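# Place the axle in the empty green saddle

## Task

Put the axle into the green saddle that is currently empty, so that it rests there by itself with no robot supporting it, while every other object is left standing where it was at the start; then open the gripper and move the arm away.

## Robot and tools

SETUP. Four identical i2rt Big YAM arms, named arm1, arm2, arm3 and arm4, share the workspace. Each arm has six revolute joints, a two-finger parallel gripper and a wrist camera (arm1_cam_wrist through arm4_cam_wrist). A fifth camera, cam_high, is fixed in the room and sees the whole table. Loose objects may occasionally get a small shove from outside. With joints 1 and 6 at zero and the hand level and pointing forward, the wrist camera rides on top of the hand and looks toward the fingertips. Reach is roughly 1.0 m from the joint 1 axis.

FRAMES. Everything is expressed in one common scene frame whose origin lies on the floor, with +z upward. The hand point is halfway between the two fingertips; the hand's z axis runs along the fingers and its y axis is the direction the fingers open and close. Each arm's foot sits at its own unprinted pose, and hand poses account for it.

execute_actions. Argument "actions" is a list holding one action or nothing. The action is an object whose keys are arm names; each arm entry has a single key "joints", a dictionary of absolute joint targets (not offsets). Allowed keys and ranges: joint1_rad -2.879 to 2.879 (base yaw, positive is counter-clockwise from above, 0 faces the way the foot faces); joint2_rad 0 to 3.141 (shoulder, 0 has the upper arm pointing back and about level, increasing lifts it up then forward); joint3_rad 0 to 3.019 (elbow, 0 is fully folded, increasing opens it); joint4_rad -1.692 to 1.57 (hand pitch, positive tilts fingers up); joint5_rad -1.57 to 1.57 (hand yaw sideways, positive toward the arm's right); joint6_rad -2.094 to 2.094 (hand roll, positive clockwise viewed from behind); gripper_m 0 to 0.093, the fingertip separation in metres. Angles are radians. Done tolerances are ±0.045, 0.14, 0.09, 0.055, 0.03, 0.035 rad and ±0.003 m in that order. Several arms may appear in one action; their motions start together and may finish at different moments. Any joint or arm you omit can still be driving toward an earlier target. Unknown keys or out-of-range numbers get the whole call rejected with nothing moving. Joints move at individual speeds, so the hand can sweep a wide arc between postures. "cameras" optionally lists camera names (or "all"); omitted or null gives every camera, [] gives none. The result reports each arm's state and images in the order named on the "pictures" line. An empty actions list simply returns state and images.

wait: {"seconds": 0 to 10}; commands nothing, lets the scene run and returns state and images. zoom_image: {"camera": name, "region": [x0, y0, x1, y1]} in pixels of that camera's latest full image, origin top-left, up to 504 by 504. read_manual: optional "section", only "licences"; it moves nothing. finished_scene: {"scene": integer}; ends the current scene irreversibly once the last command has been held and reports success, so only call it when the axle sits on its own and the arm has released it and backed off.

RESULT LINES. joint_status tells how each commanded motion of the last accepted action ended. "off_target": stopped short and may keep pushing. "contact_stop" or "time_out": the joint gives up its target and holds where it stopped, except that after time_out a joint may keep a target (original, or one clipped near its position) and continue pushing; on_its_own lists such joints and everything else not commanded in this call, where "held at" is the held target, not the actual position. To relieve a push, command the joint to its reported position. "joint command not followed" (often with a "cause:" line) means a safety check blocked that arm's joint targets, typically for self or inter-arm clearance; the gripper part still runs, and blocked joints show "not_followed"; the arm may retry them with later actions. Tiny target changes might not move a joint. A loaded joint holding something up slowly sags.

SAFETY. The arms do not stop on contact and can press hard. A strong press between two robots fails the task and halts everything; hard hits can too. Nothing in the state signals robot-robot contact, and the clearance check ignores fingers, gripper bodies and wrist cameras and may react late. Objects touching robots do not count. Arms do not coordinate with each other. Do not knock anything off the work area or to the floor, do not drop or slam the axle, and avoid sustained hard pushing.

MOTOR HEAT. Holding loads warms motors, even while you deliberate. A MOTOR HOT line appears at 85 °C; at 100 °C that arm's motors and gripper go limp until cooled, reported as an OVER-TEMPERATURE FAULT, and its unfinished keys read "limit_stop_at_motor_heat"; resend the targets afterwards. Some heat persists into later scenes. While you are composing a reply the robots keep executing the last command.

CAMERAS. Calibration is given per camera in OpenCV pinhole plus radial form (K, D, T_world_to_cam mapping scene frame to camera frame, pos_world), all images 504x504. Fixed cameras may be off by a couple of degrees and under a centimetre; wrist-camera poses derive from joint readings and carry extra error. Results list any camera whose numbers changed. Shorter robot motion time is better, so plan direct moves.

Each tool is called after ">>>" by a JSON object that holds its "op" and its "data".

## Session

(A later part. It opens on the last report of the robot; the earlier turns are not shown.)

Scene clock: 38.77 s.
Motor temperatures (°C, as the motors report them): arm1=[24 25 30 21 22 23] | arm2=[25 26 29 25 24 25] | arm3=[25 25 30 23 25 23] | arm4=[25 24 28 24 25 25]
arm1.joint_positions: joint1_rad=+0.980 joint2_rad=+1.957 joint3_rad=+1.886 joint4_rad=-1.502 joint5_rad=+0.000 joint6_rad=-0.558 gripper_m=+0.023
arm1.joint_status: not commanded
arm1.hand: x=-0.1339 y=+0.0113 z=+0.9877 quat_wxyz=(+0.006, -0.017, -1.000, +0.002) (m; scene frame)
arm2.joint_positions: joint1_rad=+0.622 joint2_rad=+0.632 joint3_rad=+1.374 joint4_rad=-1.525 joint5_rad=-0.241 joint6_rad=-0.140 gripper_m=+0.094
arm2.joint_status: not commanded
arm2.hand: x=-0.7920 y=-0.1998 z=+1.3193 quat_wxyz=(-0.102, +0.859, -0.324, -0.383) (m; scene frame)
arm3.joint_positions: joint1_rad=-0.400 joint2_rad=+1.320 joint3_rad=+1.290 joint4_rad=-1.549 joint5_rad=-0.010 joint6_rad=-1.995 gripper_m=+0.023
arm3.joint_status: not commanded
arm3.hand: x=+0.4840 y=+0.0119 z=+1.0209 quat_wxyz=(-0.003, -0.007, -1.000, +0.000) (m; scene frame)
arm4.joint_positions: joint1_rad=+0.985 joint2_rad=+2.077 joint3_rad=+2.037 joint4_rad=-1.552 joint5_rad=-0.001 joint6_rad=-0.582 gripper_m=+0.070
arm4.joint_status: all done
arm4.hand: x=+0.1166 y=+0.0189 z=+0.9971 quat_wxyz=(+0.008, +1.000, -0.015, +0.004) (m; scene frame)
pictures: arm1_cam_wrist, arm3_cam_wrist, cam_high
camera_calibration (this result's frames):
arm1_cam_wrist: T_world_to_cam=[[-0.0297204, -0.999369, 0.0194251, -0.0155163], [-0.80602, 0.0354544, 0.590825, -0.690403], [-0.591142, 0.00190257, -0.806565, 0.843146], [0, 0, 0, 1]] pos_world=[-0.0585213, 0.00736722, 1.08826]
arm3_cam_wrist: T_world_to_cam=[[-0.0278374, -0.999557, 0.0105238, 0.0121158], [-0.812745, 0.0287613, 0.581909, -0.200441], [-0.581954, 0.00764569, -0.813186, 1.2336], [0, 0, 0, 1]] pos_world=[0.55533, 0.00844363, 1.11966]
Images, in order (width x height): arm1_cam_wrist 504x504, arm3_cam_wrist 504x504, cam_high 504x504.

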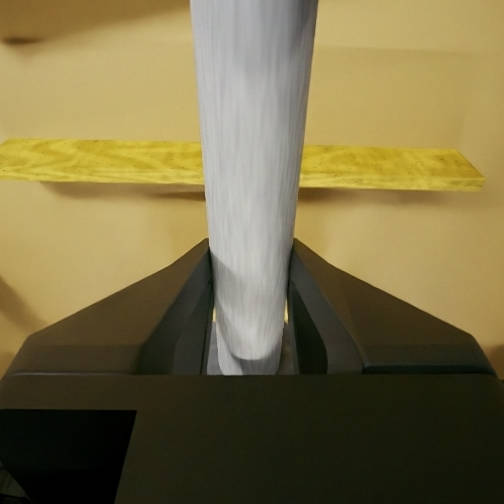

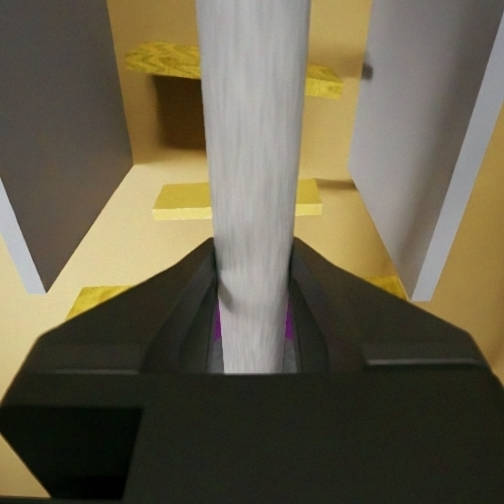

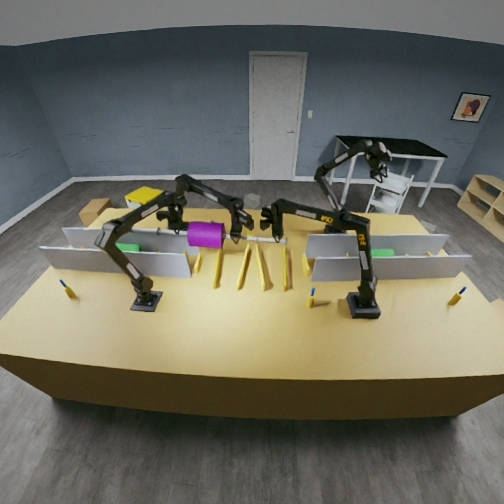

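>>> {"op": "execute_actions", "data": {"actions": [{"arm4":{"joints":{"joint2_rad":1.75,"joint4_rad":-1.66}}}], "cameras": []}}

>>> {"op": "execute_actions", "data": {"actions": [{"arm4":{"joints":{"joint2_rad":0.72,"joint3_rad":1.08,"joint6_rad":-1.80}}}], "cameras": []}}

>>> {"op": "execute_actions", "data": {"actions": [{"arm4":{"joints":{"joint1_rad":-0.235}}}], "cameras": []}}

>>> {"op": "execute_actions", "data": {"actions": [{"arm4":{"joints":{"joint2_rad":1.28,"joint3_rad":1.39,"joint4_rad":-1.64}}}], "cameras": ["arm4_cam_wrist","cam_high"]}}

Scene clock: 42.23 s.
Motor temperatures (°C, as the motors report them): arm1=[24 25 31 21 22 23] | arm2=[25 26 29 25 24 25] | arm3=[25 25 31 23 25 23] | arm4=[25 24 28 24 25 25]
arm1.joint_positions: joint1_rad=+0.980 joint2_rad=+1.957 joint3_rad=+1.886 joint4_rad=-1.502 joint5_rad=+0.000 joint6_rad=-0.558 gripper_m=+0.023
arm1.joint_status: not commanded
arm1.hand: x=-0.1339 y=+0.0113 z=+0.9877 quat_wxyz=(+0.006, -0.017, -1.000, +0.002) (m; scene frame)
arm2.joint_positions: joint1_rad=+0.622 joint2_rad=+0.632 joint3_rad=+1.374 joint4_rad=-1.525 joint5_rad=-0.241 joint6_rad=-0.140 gripper_m=+0.094
arm2.joint_status: not commanded
arm2.hand: x=-0.7920 y=-0.1998 z=+1.3193 quat_wxyz=(-0.102, +0.859, -0.324, -0.383) (m; scene frame)
arm3.joint_positions: joint1_rad=-0.400 joint2_rad=+1.320 joint3_rad=+1.290 joint4_rad=-1.549 joint5_rad=-0.010 joint6_rad=-1.995 gripper_m=+0.023
arm3.joint_status: not commanded
arm3.hand: x=+0.4840 y=+0.0119 z=+1.0209 quat_wxyz=(-0.003, -0.007, -1.000, +0.000) (m; scene frame)
arm4.joint_positions: joint1_rad=+0.985 joint2_rad=+1.760 joint3_rad=+2.040 joint4_rad=-1.649 joint5_rad=-0.001 joint6_rad=-0.582 gripper_m=+0.070
arm4.joint_status: all done
arm4.hand: x=+0.1715 y=-0.0180 z=+1.1834 quat_wxyz=(-0.055, +0.994, -0.015, -0.088) (m; scene frame)
pictures: none
No camera images: the call's "cameras" was empty. Leave "cameras" out to get every camera's image.

Scene clock: 44.23 s.
Motor temperatures (°C, as the motors report them): arm1=[24 25 31 21 22 23] | arm2=[25 26 29 25 24 25] | arm3=[25 25 32 23 25 23] | arm4=[25 24 28 24 25 25]
arm1.joint_positions: joint1_rad=+0.980 joint2_rad=+1.957 joint3_rad=+1.886 joint4_rad=-1.502 joint5_rad=+0.000 joint6_rad=-0.558 gripper_m=+0.023
arm1.joint_status: not commanded
arm1.hand: x=-0.1339 y=+0.0113 z=+0.9877 quat_wxyz=(+0.006, -0.017, -1.000, +0.002) (m; scene frame)
arm2.joint_positions: joint1_rad=+0.622 joint2_rad=+0.632 joint3_rad=+1.374 joint4_rad=-1.525 joint5_rad=-0.241 joint6_rad=-0.140 gripper_m=+0.094
arm2.joint_status: not commanded
arm2.hand: x=-0.7920 y=-0.1998 z=+1.3193 quat_wxyz=(-0.102, +0.859, -0.324, -0.383) (m; scene frame)
arm3.joint_positions: joint1_rad=-0.400 joint2_rad=+1.320 joint3_rad=+1.290 joint4_rad=-1.549 joint5_rad=-0.010 joint6_rad=-1.995 gripper_m=+0.023
arm3.joint_status: not commanded
arm3.hand: x=+0.4840 y=+0.0119 z=+1.0209 quat_wxyz=(-0.003, -0.007, -1.000, +0.000) (m; scene frame)
arm4.joint_positions: joint1_rad=+0.985 joint2_rad=+0.726 joint3_rad=+1.076 joint4_rad=-1.653 joint5_rad=-0.001 joint6_rad=-1.790 gripper_m=+0.070
arm4.joint_status: all done
arm4.hand: x=+0.4729 y=-0.2297 z=+1.1533 quat_wxyz=(-0.125, +0.824, +0.550, -0.053) (m; scene frame)
pictures: none
No camera images: the call's "cameras" was empty. Leave "cameras" out to get every camera's image.

Scene clock: 45.83 s.
Motor temperatures (°C, as the motors report them): arm1=[24 26 31 21 22 23] | arm2=[25 26 29 25 24 25] | arm3=[25 25 32 23 25 23] | arm4=[25 24 27 24 25 25]
arm1.joint_positions: joint1_rad=+0.980 joint2_rad=+1.957 joint3_rad=+1.886 joint4_rad=-1.502 joint5_rad=+0.000 joint6_rad=-0.558 gripper_m=+0.023
arm1.joint_status: not commanded
arm1.hand: x=-0.1339 y=+0.0113 z=+0.9877 quat_wxyz=(+0.006, -0.017, -1.000, +0.002) (m; scene frame)
arm2.joint_positions: joint1_rad=+0.622 joint2_rad=+0.632 joint3_rad=+1.374 joint4_rad=-1.525 joint5_rad=-0.241 joint6_rad=-0.140 gripper_m=+0.094
arm2.joint_status: not commanded
arm2.hand: x=-0.7920 y=-0.1998 z=+1.3193 quat_wxyz=(-0.102, +0.859, -0.324, -0.383) (m; scene frame)
arm3.joint_positions: joint1_rad=-0.400 joint2_rad=+1.320 joint3_rad=+1.290 joint4_rad=-1.549 joint5_rad=-0.010 joint6_rad=-1.995 gripper_m=+0.023
arm3.joint_status: not commanded
arm3.hand: x=+0.4840 y=+0.0119 z=+1.0209 quat_wxyz=(-0.003, -0.007, -1.000, +0.000) (m; scene frame)
arm4.joint_positions: joint1_rad=-0.228 joint2_rad=+0.726 joint3_rad=+1.076 joint4_rad=-1.653 joint5_rad=+0.000 joint6_rad=-1.791 gripper_m=+0.070
arm4.joint_status: all done
arm4.hand: x=+0.6954 y=-0.1483 z=+1.1512 quat_wxyz=(-0.128, +0.991, -0.017, +0.027) (m; scene frame)
pictures: none
No camera images: the call's "cameras" was empty. Leave "cameras" out to get every camera's image.

Scene clock: 47.27 s.
Motor temperatures (°C, as the motors report them): arm1=[24 26 32 21 22 23] | arm2=[25 26 29 25 24 25] | arm3=[25 25 32 23 25 23] | arm4=[25 24 28 24 25 25]
arm1.joint_positions: joint1_rad=+0.980 joint2_rad=+1.957 joint3_rad=+1.886 joint4_rad=-1.502 joint5_rad=+0.000 joint6_rad=-0.558 gripper_m=+0.023
arm1.joint_status: not commanded
arm1.hand: x=-0.1339 y=+0.0113 z=+0.9877 quat_wxyz=(+0.006, -0.017, -1.000, +0.002) (m; scene frame)
arm2.joint_positions: joint1_rad=+0.622 joint2_rad=+0.632 joint3_rad=+1.374 joint4_rad=-1.525 joint5_rad=-0.241 joint6_rad=-0.140 gripper_m=+0.094
arm2.joint_status: not commanded
arm2.hand: x=-0.7920 y=-0.1998 z=+1.3193 quat_wxyz=(-0.102, +0.859, -0.324, -0.383) (m; scene frame)
arm3.joint_positions: joint1_rad=-0.400 joint2_rad=+1.320 joint3_rad=+1.290 joint4_rad=-1.549 joint5_rad=-0.010 joint6_rad=-1.995 gripper_m=+0.023
arm3.joint_status: not commanded
arm3.hand: x=+0.4840 y=+0.0119 z=+1.0209 quat_wxyz=(-0.003, -0.007, -1.000, +0.000) (m; scene frame)
arm4.joint_positions: joint1_rad=-0.228 joint2_rad=+1.296 joint3_rad=+1.347 joint4_rad=-1.649 joint5_rad=+0.000 joint6_rad=-1.792 gripper_m=+0.070
arm4.joint_status: all done
arm4.hand: x=+0.7332 y=-0.0017 z=+1.1112 quat_wxyz=(+0.015, +1.000, -0.017, -0.007) (m; scene frame)
pictures: arm4_cam_wrist, cam_high
camera_calibration (this result's frames):
arm4_cam_wrist: T_world_to_cam=[[0.0412196, 0.998813, -0.0259542, 0.00523001], [0.823946, -0.0192867, 0.56634, -1.22605], [0.565167, -0.0447292, -0.823763, 0.623761], [0, 0, 0, 1]] pos_world=[0.657456, -0.000969979, 1.20833]
Images, in order (width x height): arm4_cam_wrist 504x504, cam_high 504x504.

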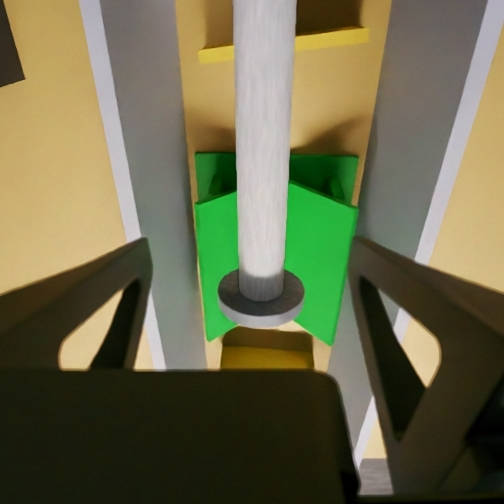

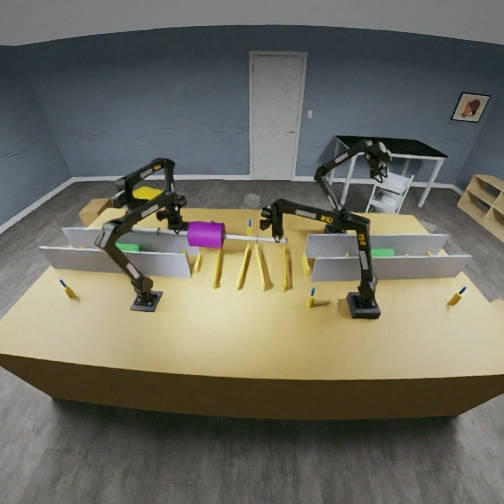

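>>> {"op": "execute_actions", "data": {"actions": [{"arm4":{"joints":{"joint1_rad":-0.25,"joint3_rad":1.145,"joint4_rad":-1.405,"joint6_rad":-1.81}}}], "cameras": ["arm4_cam_wrist"]}}

Scene clock: 49.27 s.
Motor temperatures (°C, as the motors report them): arm1=[24 26 32 21 22 23] | arm2=[25 26 29 25 24 25] | arm3=[25 25 33 23 25 23] | arm4=[25 24 27 24 25 25]
arm1.joint_positions: joint1_rad=+0.980 joint2_rad=+1.957 joint3_rad=+1.886 joint4_rad=-1.502 joint5_rad=+0.000 joint6_rad=-0.558 gripper_m=+0.023
arm1.joint_status: not commanded
arm1.hand: x=-0.1339 y=+0.0113 z=+0.9877 quat_wxyz=(+0.006, -0.017, -1.000, +0.002) (m; scene frame)
arm2.joint_positions: joint1_rad=+0.622 joint2_rad=+0.632 joint3_rad=+1.374 joint4_rad=-1.525 joint5_rad=-0.241 joint6_rad=-0.140 gripper_m=+0.094
arm2.joint_status: not commanded
arm2.hand: x=-0.7920 y=-0.1998 z=+1.3193 quat_wxyz=(-0.102, +0.859, -0.324, -0.383) (m; scene frame)
arm3.joint_positions: joint1_rad=-0.400 joint2_rad=+1.320 joint3_rad=+1.290 joint4_rad=-1.549 joint5_rad=-0.010 joint6_rad=-1.995 gripper_m=+0.023
arm3.joint_status: not commanded
arm3.hand: x=+0.4840 y=+0.0119 z=+1.0209 quat_wxyz=(-0.003, -0.007, -1.000, +0.000) (m; scene frame)
arm4.joint_positions: joint1_rad=-0.241 joint2_rad=+1.283 joint3_rad=+1.138 joint4_rad=-1.419 joint5_rad=+0.000 joint6_rad=-1.800 gripper_m=+0.070
arm4.joint_status: all done
arm4.hand: x=+0.7371 y=-0.0035 z=+1.0355 quat_wxyz=(-0.001, +1.000, -0.019, -0.003) (m; scene frame)
pictures: arm4_cam_wrist
camera_calibration (this result's frames):
arm4_cam_wrist: T_world_to_cam=[[0.046122, 0.998917, 0.00606053, -0.0319381], [0.81903, -0.0412882, 0.572263, -1.18899], [0.571894, -0.0214301, -0.820048, 0.550345], [0, 0, 0, 1]] pos_world=[0.660553, -0.00539381, 1.13192]
Images, in order (width x height): arm4_cam_wrist 504x504.

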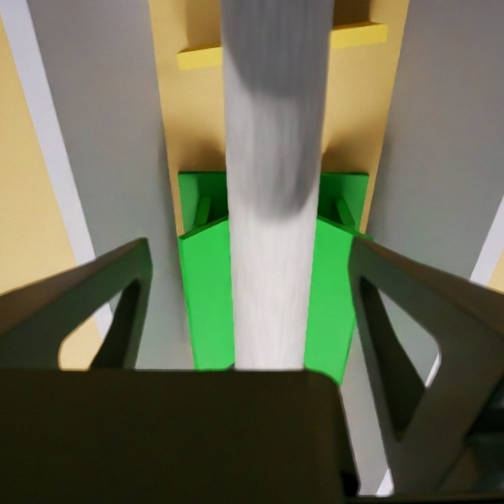

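>>> {"op": "execute_actions", "data": {"actions": [{"arm4":{"joints":{"joint2_rad":1.30,"joint4_rad":-1.39,"gripper_m":0}}}], "cameras": []}}

>>> {"op": "execute_actions", "data": {"actions": [{"arm4":{"joints":{"joint2_rad":1.265,"joint3_rad":1.195}},"arm3":{"joints":{"joint2_rad":1.315,"joint3_rad":1.30}},"arm1":{"joints":{"joint2_rad":1.88,"joint3_rad":1.965}}}], "cameras": []}}

>>> {"op": "execute_actions", "data": {"actions": [{"arm3":{"joints":{"gripper_m":0.08}}}], "cameras": []}}

>>> {"op": "execute_actions", "data": {"actions": [{"arm3":{"joints":{"joint2_rad":1.1,"joint3_rad":1.4,"joint4_rad":-1.66}}}], "cameras": ["arm4_cam_wrist","cam_high"]}}

Scene clock: 50.87 s.
Motor temperatures (°C, as the motors report them): arm1=[24 26 32 21 22 23] | arm2=[25 26 29 25 24 25] | arm3=[25 25 33 23 25 23] | arm4=[25 24 27 24 25 25]
arm1.joint_positions: joint1_rad=+0.980 joint2_rad=+1.957 joint3_rad=+1.886 joint4_rad=-1.502 joint5_rad=-0.002 joint6_rad=-0.557 gripper_m=+0.023
arm1.joint_status: not commanded
arm1.hand: x=-0.1337 y=+0.0116 z=+0.9877 quat_wxyz=(+0.006, -0.017, -1.000, +0.001) (m; scene frame)
arm2.joint_positions: joint1_rad=+0.622 joint2_rad=+0.632 joint3_rad=+1.374 joint4_rad=-1.525 joint5_rad=-0.241 joint6_rad=-0.140 gripper_m=+0.094
arm2.joint_status: not commanded
arm2.hand: x=-0.7920 y=-0.1998 z=+1.3193 quat_wxyz=(-0.102, +0.859, -0.324, -0.383) (m; scene frame)
arm3.joint_positions: joint1_rad=-0.400 joint2_rad=+1.320 joint3_rad=+1.290 joint4_rad=-1.547 joint5_rad=-0.012 joint6_rad=-1.994 gripper_m=+0.023
arm3.joint_status: not commanded
arm3.hand: x=+0.4841 y=+0.0112 z=+1.0208 quat_wxyz=(-0.004, -0.008, -1.000, +0.001) (m; scene frame)
arm4.joint_positions: joint1_rad=-0.241 joint2_rad=+1.288 joint3_rad=+1.138 joint4_rad=-1.398 joint5_rad=-0.001 joint6_rad=-1.805 gripper_m=+0.024
arm4.joint_status: gripper_m off_target (ended at +0.024, target +0.000); the others done
arm4.hand: x=+0.7383 y=+0.0022 z=+1.0338 quat_wxyz=(-0.010, +1.000, -0.017, -0.002) (m; scene frame)
pictures: none
No camera images: the call's "cameras" was empty. Leave "cameras" out to get every camera's image.

Scene clock: 51.47 s.
Motor temperatures (°C, as the motors report them): arm1=[24 26 32 21 22 23] | arm2=[25 26 29 25 24 25] | arm3=[25 25 33 23 25 23] | arm4=[25 24 27 24 25 25]
arm1.joint_positions: joint1_rad=+0.980 joint2_rad=+1.957 joint3_rad=+1.886 joint4_rad=-1.502 joint5_rad=-0.002 joint6_rad=-0.557 gripper_m=+0.023
arm1.joint_status: all done
arm1.hand: x=-0.1338 y=+0.0114 z=+0.9877 quat_wxyz=(+0.006, -0.018, -1.000, +0.001) (m; scene frame)
arm2.joint_positions: joint1_rad=+0.622 joint2_rad=+0.632 joint3_rad=+1.374 joint4_rad=-1.525 joint5_rad=-0.241 joint6_rad=-0.140 gripper_m=+0.094
arm2.joint_status: not commanded
arm2.hand: x=-0.7920 y=-0.1998 z=+1.3193 quat_wxyz=(-0.102, +0.859, -0.324, -0.383) (m; scene frame)
arm3.joint_positions: joint1_rad=-0.400 joint2_rad=+1.325 joint3_rad=+1.289 joint4_rad=-1.548 joint5_rad=-0.012 joint6_rad=-1.994 gripper_m=+0.023
arm3.joint_status: all done
arm3.hand: x=+0.4841 y=+0.0112 z=+1.0189 quat_wxyz=(-0.005, -0.008, -1.000, -0.002) (m; scene frame)
arm4.joint_positions: joint1_rad=-0.241 joint2_rad=+1.288 joint3_rad=+1.138 joint4_rad=-1.398 joint5_rad=-0.001 joint6_rad=-1.805 gripper_m=+0.024
arm4.joint_status: all done
arm4.hand: x=+0.7383 y=+0.0022 z=+1.0338 quat_wxyz=(-0.010, +1.000, -0.017, -0.002) (m; scene frame)
pictures: none
No camera images: the call's "cameras" was empty. Leave "cameras" out to get every camera's image.

Scene clock: 52.13 s.
Motor temperatures (°C, as the motors report them): arm1=[24 26 32 21 22 23] | arm2=[25 26 29 25 24 25] | arm3=[25 25 33 23 25 23] | arm4=[25 24 27 24 25 25]
arm1.joint_positions: joint1_rad=+0.980 joint2_rad=+1.957 joint3_rad=+1.886 joint4_rad=-1.501 joint5_rad=-0.002 joint6_rad=-0.556 gripper_m=+0.023
arm1.joint_status: not commanded
arm1.hand: x=-0.1337 y=+0.0113 z=+0.9877 quat_wxyz=(+0.005, -0.018, -1.000, +0.002) (m; scene frame)
arm2.joint_positions: joint1_rad=+0.622 joint2_rad=+0.632 joint3_rad=+1.374 joint4_rad=-1.525 joint5_rad=-0.241 joint6_rad=-0.140 gripper_m=+0.094
arm2.joint_status: not commanded
arm2.hand: x=-0.7920 y=-0.1998 z=+1.3193 quat_wxyz=(-0.102, +0.859, -0.324, -0.383) (m; scene frame)
arm3.joint_positions: joint1_rad=-0.400 joint2_rad=+1.324 joint3_rad=+1.289 joint4_rad=-1.548 joint5_rad=-0.005 joint6_rad=-1.994 gripper_m=+0.080
arm3.joint_status: all done
arm3.hand: x=+0.4829 y=+0.0118 z=+1.0192 quat_wxyz=(-0.002, -0.008, -1.000, -0.004) (m; scene frame)
arm4.joint_positions: joint1_rad=-0.241 joint2_rad=+1.288 joint3_rad=+1.138 joint4_rad=-1.398 joint5_rad=-0.001 joint6_rad=-1.805 gripper_m=+0.024
arm4.joint_status: not commanded
arm4.hand: x=+0.7384 y=+0.0021 z=+1.0338 quat_wxyz=(-0.010, +1.000, -0.017, -0.002) (m; scene frame)
pictures: none
No camera images: the call's "cameras" was empty. Leave "cameras" out to get every camera's image.

Scene clock: 53.37 s.
Motor temperatures (°C, as the motors report them): arm1=[24 26 33 21 22 23] | arm2=[25 26 29 25 24 25] | arm3=[25 25 33 23 25 23] | arm4=[25 24 28 24 25 25]
arm1.joint_positions: joint1_rad=+0.980 joint2_rad=+1.957 joint3_rad=+1.886 joint4_rad=-1.501 joint5_rad=-0.002 joint6_rad=-0.556 gripper_m=+0.023
arm1.joint_status: not commanded
arm1.hand: x=-0.1337 y=+0.0113 z=+0.9877 quat_wxyz=(+0.005, -0.018, -1.000, +0.002) (m; scene frame)
arm2.joint_positions: joint1_rad=+0.622 joint2_rad=+0.632 joint3_rad=+1.374 joint4_rad=-1.525 joint5_rad=-0.241 joint6_rad=-0.140 gripper_m=+0.094
arm2.joint_status: not commanded
arm2.hand: x=-0.7920 y=-0.1998 z=+1.3193 quat_wxyz=(-0.102, +0.859, -0.324, -0.383) (m; scene frame)
arm3.joint_positions: joint1_rad=-0.400 joint2_rad=+1.094 joint3_rad=+1.363 joint4_rad=-1.650 joint5_rad=-0.004 joint6_rad=-1.994 gripper_m=+0.080
arm3.joint_status: all done
arm3.hand: x=+0.5051 y=+0.0581 z=+1.1215 quat_wxyz=(+0.040, -0.007, -0.995, +0.087) (m; scene frame)
arm4.joint_positions: joint1_rad=-0.241 joint2_rad=+1.288 joint3_rad=+1.138 joint4_rad=-1.398 joint5_rad=-0.001 joint6_rad=-1.805 gripper_m=+0.024
arm4.joint_status: not commanded
arm4.hand: x=+0.7384 y=+0.0021 z=+1.0338 quat_wxyz=(-0.010, +1.000, -0.017, -0.002) (m; scene frame)
pictures: arm4_cam_wrist, cam_high
camera_calibration (this result's frames):
arm4_cam_wrist: T_world_to_cam=[[0.041997, 0.99886, 0.0227038, -0.0517306], [0.817274, -0.0474158, 0.574295, -1.18969], [0.574717, -0.00556349, -0.818333, 0.544478], [0, 0, 0, 1]] pos_world=[0.661554, -0.00170924, 1.12997]
Images, in order (width x height): arm4_cam_wrist 504x504, cam_high 504x504.

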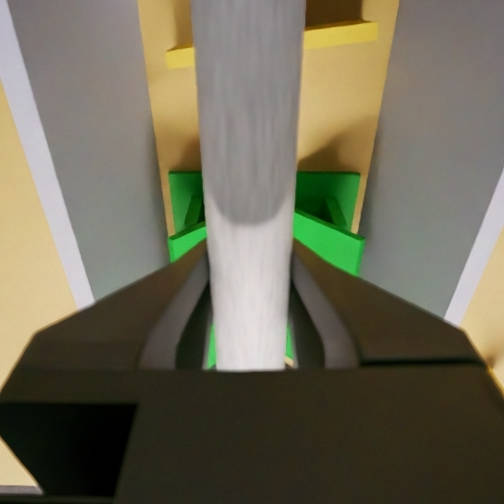

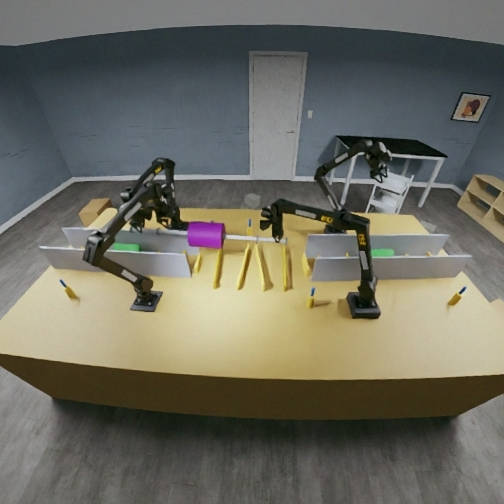

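>>> {"op": "execute_actions", "data": {"actions": [{"arm3":{"joints":{"joint2_rad":0.5,"joint3_rad":0.85}},"arm2":{"joints":{"joint1_rad":-0.413,"joint2_rad":0.65,"joint3_rad":1.05,"joint4_rad":-1.65,"joint5_rad":0,"joint6_rad":-1.97,"gripper_m":0.07}}}], "cameras": []}}

>>> {"op": "execute_actions", "data": {"actions": [{"arm4":{"joints":{"joint1_rad":0.175,"joint2_rad":1.26,"joint3_rad":1.125,"joint4_rad":-1.375,"joint6_rad":-1.384}},"arm1":{"joints":{"joint1_rad":0.80,"joint2_rad":1.575,"joint3_rad":1.515,"joint4_rad":-1.425,"joint6_rad":-0.738}}}], "cameras": []}}

>>> {"op": "execute_actions", "data": {"actions": [{"arm4":{"joints":{"joint1_rad":0.542,"joint2_rad":1.385,"joint3_rad":1.31,"joint4_rad":-1.377,"joint6_rad":-1.014}},"arm1":{"joints":{"joint1_rad":0.533,"joint2_rad":1.345,"joint3_rad":1.245,"joint4_rad":-1.40,"joint6_rad":-1.007}}}], "cameras": ["cam_high"]}}

Scene clock: 57.67 s.
Motor temperatures (°C, as the motors report them): arm1=[24 27 33 21 22 23] | arm2=[25 26 29 25 24 25] | arm3=[25 25 32 23 25 23] | arm4=[25 23 28 24 25 25]
arm1.joint_positions: joint1_rad=+0.980 joint2_rad=+1.957 joint3_rad=+1.886 joint4_rad=-1.501 joint5_rad=-0.002 joint6_rad=-0.556 gripper_m=+0.023
arm1.joint_status: not commanded
arm1.hand: x=-0.1337 y=+0.0113 z=+0.9877 quat_wxyz=(+0.005, -0.018, -1.000, +0.002) (m; scene frame)
arm2.joint_positions: joint1_rad=-0.404 joint2_rad=+0.658 joint3_rad=+1.056 joint4_rad=-1.635 joint5_rad=-0.001 joint6_rad=-1.962 gripper_m=+0.070
arm2.joint_status: all done
arm2.hand: x=-0.5600 y=-0.1689 z=+1.1534 quat_wxyz=(-0.151, +0.986, -0.012, +0.064) (m; scene frame)
arm3.joint_positions: joint1_rad=-0.400 joint2_rad=+0.502 joint3_rad=+0.852 joint4_rad=-1.653 joint5_rad=-0.004 joint6_rad=-1.994 gripper_m=+0.080
arm3.joint_status: all done
arm3.hand: x=+0.5797 y=+0.2180 z=+1.0289 quat_wxyz=(+0.057, -0.007, -0.991, +0.123) (m; scene frame)
arm4.joint_positions: joint1_rad=-0.241 joint2_rad=+1.288 joint3_rad=+1.138 joint4_rad=-1.398 joint5_rad=-0.001 joint6_rad=-1.805 gripper_m=+0.024
arm4.joint_status: not commanded
arm4.hand: x=+0.7384 y=+0.0021 z=+1.0338 quat_wxyz=(-0.010, +1.000, -0.017, -0.002) (m; scene frame)
pictures: none
No camera images: the call's "cameras" was empty. Leave "cameras" out to get every camera's image.

Scene clock: 58.90 s.
Motor temperatures (°C, as the motors report them): arm1=[24 27 33 21 22 23] | arm2=[25 26 29 25 24 25] | arm3=[25 25 32 23 25 23] | arm4=[25 23 28 24 25 25]
arm1.joint_positions: joint1_rad=+0.797 joint2_rad=+1.626 joint3_rad=+1.486 joint4_rad=-1.424 joint5_rad=+0.006 joint6_rad=-0.743 gripper_m=+0.023
arm1.joint_status: all done
arm1.hand: x=-0.2887 y=+0.0068 z=+1.0123 quat_wxyz=(+0.005, -0.016, -1.000, +0.007) (m; scene frame)
arm2.joint_positions: joint1_rad=-0.404 joint2_rad=+0.658 joint3_rad=+1.056 joint4_rad=-1.635 joint5_rad=-0.001 joint6_rad=-1.962 gripper_m=+0.070
arm2.joint_status: not commanded
arm2.hand: x=-0.5600 y=-0.1689 z=+1.1534 quat_wxyz=(-0.151, +0.986, -0.012, +0.064) (m; scene frame)
arm3.joint_positions: joint1_rad=-0.400 joint2_rad=+0.502 joint3_rad=+0.852 joint4_rad=-1.653 joint5_rad=-0.004 joint6_rad=-1.994 gripper_m=+0.080
arm3.joint_status: not commanded
arm3.hand: x=+0.5797 y=+0.2180 z=+1.0289 quat_wxyz=(+0.057, -0.007, -0.991, +0.123) (m; scene frame)
arm4.joint_positions: joint1_rad=+0.178 joint2_rad=+1.288 joint3_rad=+1.098 joint4_rad=-1.376 joint5_rad=-0.019 joint6_rad=-1.391 gripper_m=+0.024
arm4.joint_status: all done
arm4.hand: x=+0.5849 y=+0.0035 z=+1.0202 quat_wxyz=(+0.001, +1.000, -0.014, -0.014) (m; scene frame)
pictures: none
No camera images: the call's "cameras" was empty. Leave "cameras" out to get every camera's image.

Scene clock: 59.97 s.
Motor temperatures (°C, as the motors report them): arm1=[24 27 33 21 22 23] | arm2=[25 26 29 25 24 25] | arm3=[25 25 31 23 25 23] | arm4=[25 23 28 24 25 25]
arm1.joint_positions: joint1_rad=+0.526 joint2_rad=+1.384 joint3_rad=+1.214 joint4_rad=-1.396 joint5_rad=+0.008 joint6_rad=-1.014 gripper_m=+0.023
arm1.joint_status: all done
arm1.hand: x=-0.4410 y=+0.0074 z=+1.0128 quat_wxyz=(+0.007, -0.016, -1.000, +0.007) (m; scene frame)
arm2.joint_positions: joint1_rad=-0.404 joint2_rad=+0.658 joint3_rad=+1.056 joint4_rad=-1.635 joint5_rad=-0.001 joint6_rad=-1.962 gripper_m=+0.070
arm2.joint_status: not commanded
arm2.hand: x=-0.5600 y=-0.1689 z=+1.1534 quat_wxyz=(-0.151, +0.986, -0.012, +0.064) (m; scene frame)
arm3.joint_positions: joint1_rad=-0.400 joint2_rad=+0.502 joint3_rad=+0.852 joint4_rad=-1.653 joint5_rad=-0.004 joint6_rad=-1.994 gripper_m=+0.080
arm3.joint_status: not commanded
arm3.hand: x=+0.5797 y=+0.2180 z=+1.0289 quat_wxyz=(+0.057, -0.007, -0.991, +0.123) (m; scene frame)
arm4.joint_positions: joint1_rad=+0.549 joint2_rad=+1.419 joint3_rad=+1.242 joint4_rad=-1.363 joint5_rad=-0.010 joint6_rad=-1.023 gripper_m=+0.024
arm4.joint_status: all done
arm4.hand: x=+0.4332 y=+0.0097 z=+1.0285 quat_wxyz=(-0.009, +1.000, -0.012, -0.016) (m; scene frame)
pictures: cam_high
Images, in order (width x height): cam_high 504x504.

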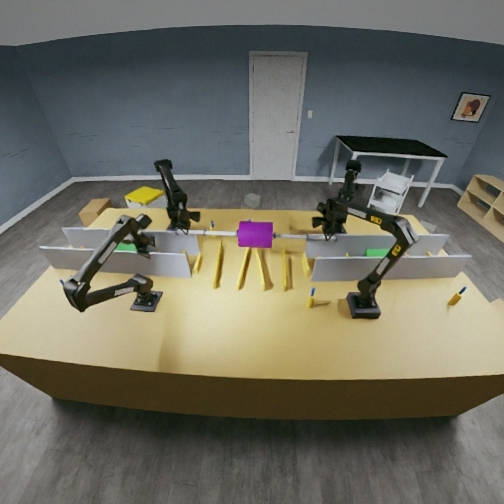

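>>> {"op": "execute_actions", "data": {"actions": [{"arm4":{"joints":{"joint1_rad":0.805,"joint2_rad":1.615,"joint3_rad":1.58,"joint4_rad":-1.425,"joint6_rad":-0.753}},"arm1":{"joints":{"joint1_rad":0.158,"joint2_rad":1.217,"joint3_rad":1.125,"joint4_rad":-1.42,"joint6_rad":-1.385}}}], "cameras": []}}

>>> {"op": "execute_actions", "data": {"actions": [{"arm4":{"joints":{"joint1_rad":0.976,"joint2_rad":1.915,"joint3_rad":2.035,"joint4_rad":-1.565,"joint6_rad":-0.582}},"arm1":{"joints":{"joint1_rad":-0.272,"joint2_rad":1.25,"joint3_rad":1.19,"joint4_rad":-1.411,"joint6_rad":-1.815}}}], "cameras": []}}

>>> {"op": "execute_actions", "data": {"actions": [{"arm2":{"joints":{"joint2_rad":1.335,"joint3_rad":1.44,"joint4_rad":-1.62}}}], "cameras": ["arm2_cam_wrist","arm1_cam_wrist","cam_high"]}}

Scene clock: 62.17 s.
Motor temperatures (°C, as the motors report them): arm1=[24 26 33 21 23 23] | arm2=[25 26 29 25 24 25] | arm3=[25 25 31 23 25 23] | arm4=[25 23 28 24 25 25]
arm1.joint_positions: joint1_rad=+0.157 joint2_rad=+1.254 joint3_rad=+1.091 joint4_rad=-1.413 joint5_rad=+0.016 joint6_rad=-1.376 gripper_m=+0.023
arm1.joint_status: all done
arm1.hand: x=-0.5875 y=+0.0106 z=+1.0134 quat_wxyz=(+0.013, -0.019, -1.000, +0.002) (m; scene frame)
arm2.joint_positions: joint1_rad=-0.404 joint2_rad=+0.658 joint3_rad=+1.056 joint4_rad=-1.635 joint5_rad=-0.001 joint6_rad=-1.962 gripper_m=+0.070
arm2.joint_status: not commanded
arm2.hand: x=-0.5600 y=-0.1689 z=+1.1534 quat_wxyz=(-0.151, +0.986, -0.012, +0.064) (m; scene frame)
arm3.joint_positions: joint1_rad=-0.400 joint2_rad=+0.502 joint3_rad=+0.852 joint4_rad=-1.653 joint5_rad=-0.004 joint6_rad=-1.994 gripper_m=+0.080
arm3.joint_status: not commanded
arm3.hand: x=+0.5797 y=+0.2180 z=+1.0289 quat_wxyz=(+0.057, -0.007, -0.991, +0.123) (m; scene frame)
arm4.joint_positions: joint1_rad=+0.809 joint2_rad=+1.646 joint3_rad=+1.497 joint4_rad=-1.404 joint5_rad=+0.000 joint6_rad=-0.753 gripper_m=+0.024
arm4.joint_status: all done
arm4.hand: x=+0.2893 y=+0.0053 z=+1.0283 quat_wxyz=(-0.005, +1.000, -0.017, -0.010) (m; scene frame)
pictures: none
No camera images: the call's "cameras" was empty. Leave "cameras" out to get every camera's image.

Scene clock: 63.37 s.
Motor temperatures (°C, as the motors report them): arm1=[24 26 33 21 23 23] | arm2=[25 26 29 25 24 25] | arm3=[25 25 31 23 25 22] | arm4=[25 24 28 24 25 25]
arm1.joint_positions: joint1_rad=-0.272 joint2_rad=+1.261 joint3_rad=+1.102 joint4_rad=-1.401 joint5_rad=+0.021 joint6_rad=-1.806 gripper_m=+0.023
arm1.joint_status: all done
arm1.hand: x=-0.7364 y=+0.0142 z=+1.0168 quat_wxyz=(+0.017, -0.019, -1.000, +0.005) (m; scene frame)
arm2.joint_positions: joint1_rad=-0.404 joint2_rad=+0.658 joint3_rad=+1.056 joint4_rad=-1.635 joint5_rad=-0.001 joint6_rad=-1.962 gripper_m=+0.070
arm2.joint_status: not commanded
arm2.hand: x=-0.5600 y=-0.1689 z=+1.1534 quat_wxyz=(-0.151, +0.986, -0.012, +0.064) (m; scene frame)
arm3.joint_positions: joint1_rad=-0.400 joint2_rad=+0.502 joint3_rad=+0.852 joint4_rad=-1.653 joint5_rad=-0.004 joint6_rad=-1.994 gripper_m=+0.080
arm3.joint_status: not commanded
arm3.hand: x=+0.5797 y=+0.2180 z=+1.0289 quat_wxyz=(+0.057, -0.007, -0.991, +0.123) (m; scene frame)
arm4.joint_positions: joint1_rad=+0.977 joint2_rad=+1.962 joint3_rad=+1.945 joint4_rad=-1.554 joint5_rad=+0.007 joint6_rad=-0.583 gripper_m=+0.024
arm4.joint_status: all done
arm4.hand: x=+0.1454 y=+0.0068 z=+1.0312 quat_wxyz=(-0.002, +1.000, -0.018, -0.002) (m; scene frame)
pictures: none
No camera images: the call's "cameras" was empty. Leave "cameras" out to get every camera's image.

Scene clock: 64.90 s.
Motor temperatures (°C, as the motors report them): arm1=[24 26 33 21 23 23] | arm2=[25 26 29 25 24 25] | arm3=[25 25 31 23 25 22] | arm4=[25 24 29 24 25 25]
arm1.joint_positions: joint1_rad=-0.272 joint2_rad=+1.261 joint3_rad=+1.102 joint4_rad=-1.401 joint5_rad=+0.021 joint6_rad=-1.806 gripper_m=+0.023
arm1.joint_status: not commanded
arm1.hand: x=-0.7364 y=+0.0142 z=+1.0168 quat_wxyz=(+0.017, -0.019, -1.000, +0.005) (m; scene frame)
arm2.joint_positions: joint1_rad=-0.404 joint2_rad=+1.344 joint3_rad=+1.392 joint4_rad=-1.629 joint5_rad=-0.001 joint6_rad=-1.963 gripper_m=+0.070
arm2.joint_status: all done
arm2.hand: x=-0.4852 y=+0.0007 z=+1.1082 quat_wxyz=(+0.007, +1.000, -0.011, -0.003) (m; scene frame)
arm3.joint_positions: joint1_rad=-0.400 joint2_rad=+0.502 joint3_rad=+0.852 joint4_rad=-1.653 joint5_rad=-0.004 joint6_rad=-1.994 gripper_m=+0.080
arm3.joint_status: not commanded
arm3.hand: x=+0.5797 y=+0.2180 z=+1.0289 quat_wxyz=(+0.057, -0.007, -0.991, +0.123) (m; scene frame)
arm4.joint_positions: joint1_rad=+0.977 joint2_rad=+1.962 joint3_rad=+1.945 joint4_rad=-1.554 joint5_rad=+0.007 joint6_rad=-0.583 gripper_m=+0.024
arm4.joint_status: not commanded
arm4.hand: x=+0.1454 y=+0.0068 z=+1.0312 quat_wxyz=(-0.002, +1.000, -0.018, -0.002) (m; scene frame)
pictures: arm1_cam_wrist, arm2_cam_wrist, cam_high
camera_calibration (this result's frames):
arm1_cam_wrist: T_world_to_cam=[[-0.0339533, -0.99908, 0.0262161, -0.0411308], [-0.793108, 0.0428962, 0.607569, -1.201], [-0.608134, -0.000163193, -0.793834, 0.485031], [0, 0, 0, 1]] pos_world=[-0.658957, 0.0105047, 1.1158]
arm2_cam_wrist: T_world_to_cam=[[0.0228059, 0.999599, -0.016761, 0.0311014], [0.810859, -0.00868765, 0.585177, -0.247591], [0.584797, -0.0269363, -0.810733, 1.30827], [0, 0, 0, 1]] pos_world=[-0.56502, 0.00200004, 1.20606]
Images, in order (width x height): arm1_cam_wrist 504x504, arm2_cam_wrist 504x504, cam_high 504x504.

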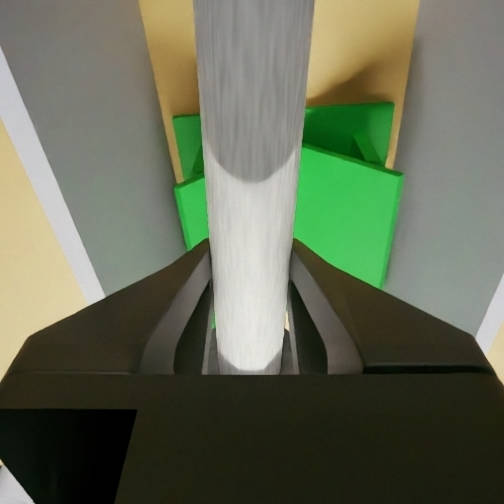

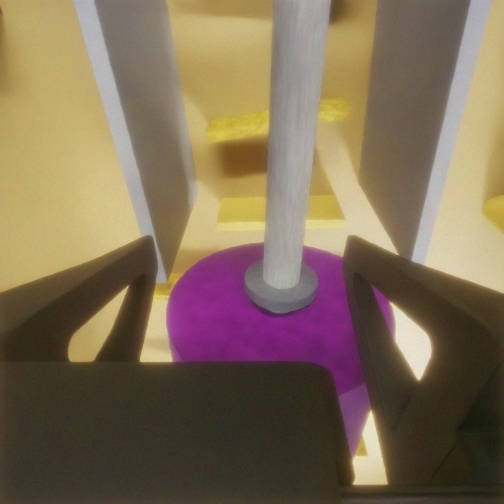

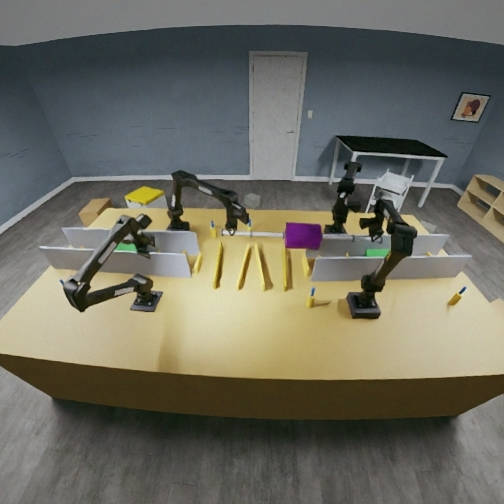

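>>> {"op": "execute_actions", "data": {"actions": [{"arm2":{"joints":{"joint2_rad":1.40,"joint3_rad":1.215,"joint4_rad":-1.375,"joint6_rad":-1.94,"gripper_m":0.08}}}], "cameras": ["arm2_cam_wrist"]}}

Scene clock: 66.70 s.
Motor temperatures (°C, as the motors report them): arm1=[24 26 34 21 23 23] | arm2=[25 26 30 25 24 25] | arm3=[25 25 30 23 25 22] | arm4=[25 24 29 24 25 25]
arm1.joint_positions: joint1_rad=-0.272 joint2_rad=+1.261 joint3_rad=+1.102 joint4_rad=-1.401 joint5_rad=+0.021 joint6_rad=-1.806 gripper_m=+0.023
arm1.joint_status: not commanded
arm1.hand: x=-0.7364 y=+0.0142 z=+1.0168 quat_wxyz=(+0.017, -0.019, -1.000, +0.005) (m; scene frame)
arm2.joint_positions: joint1_rad=-0.404 joint2_rad=+1.406 joint3_rad=+1.218 joint4_rad=-1.390 joint5_rad=-0.001 joint6_rad=-1.948 gripper_m=+0.080
arm2.joint_status: all done
arm2.hand: x=-0.4780 y=+0.0169 z=+1.0186 quat_wxyz=(+0.006, +1.000, -0.019, -0.003) (m; scene frame)
arm3.joint_positions: joint1_rad=-0.400 joint2_rad=+0.502 joint3_rad=+0.852 joint4_rad=-1.653 joint5_rad=-0.004 joint6_rad=-1.994 gripper_m=+0.080
arm3.joint_status: not commanded
arm3.hand: x=+0.5797 y=+0.2180 z=+1.0289 quat_wxyz=(+0.057, -0.007, -0.991, +0.123) (m; scene frame)
arm4.joint_positions: joint1_rad=+0.977 joint2_rad=+1.962 joint3_rad=+1.945 joint4_rad=-1.554 joint5_rad=+0.007 joint6_rad=-0.583 gripper_m=+0.024
arm4.joint_status: not commanded
arm4.hand: x=+0.1454 y=+0.0068 z=+1.0312 quat_wxyz=(-0.002, +1.000, -0.018, -0.002) (m; scene frame)
pictures: arm2_cam_wrist
camera_calibration (this result's frames):
arm2_cam_wrist: T_world_to_cam=[[0.0384522, 0.999152, -0.0147358, 0.0186575], [0.80996, -0.0225279, 0.586052, -0.201938], [0.585223, -0.0344704, -0.81014, 1.23161], [0, 0, 0, 1]] pos_world=[-0.557921, 0.0192631, 1.1164]
Images, in order (width x height): arm2_cam_wrist 504x504.

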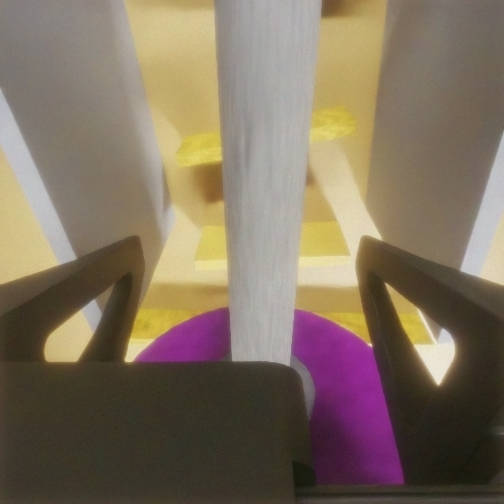

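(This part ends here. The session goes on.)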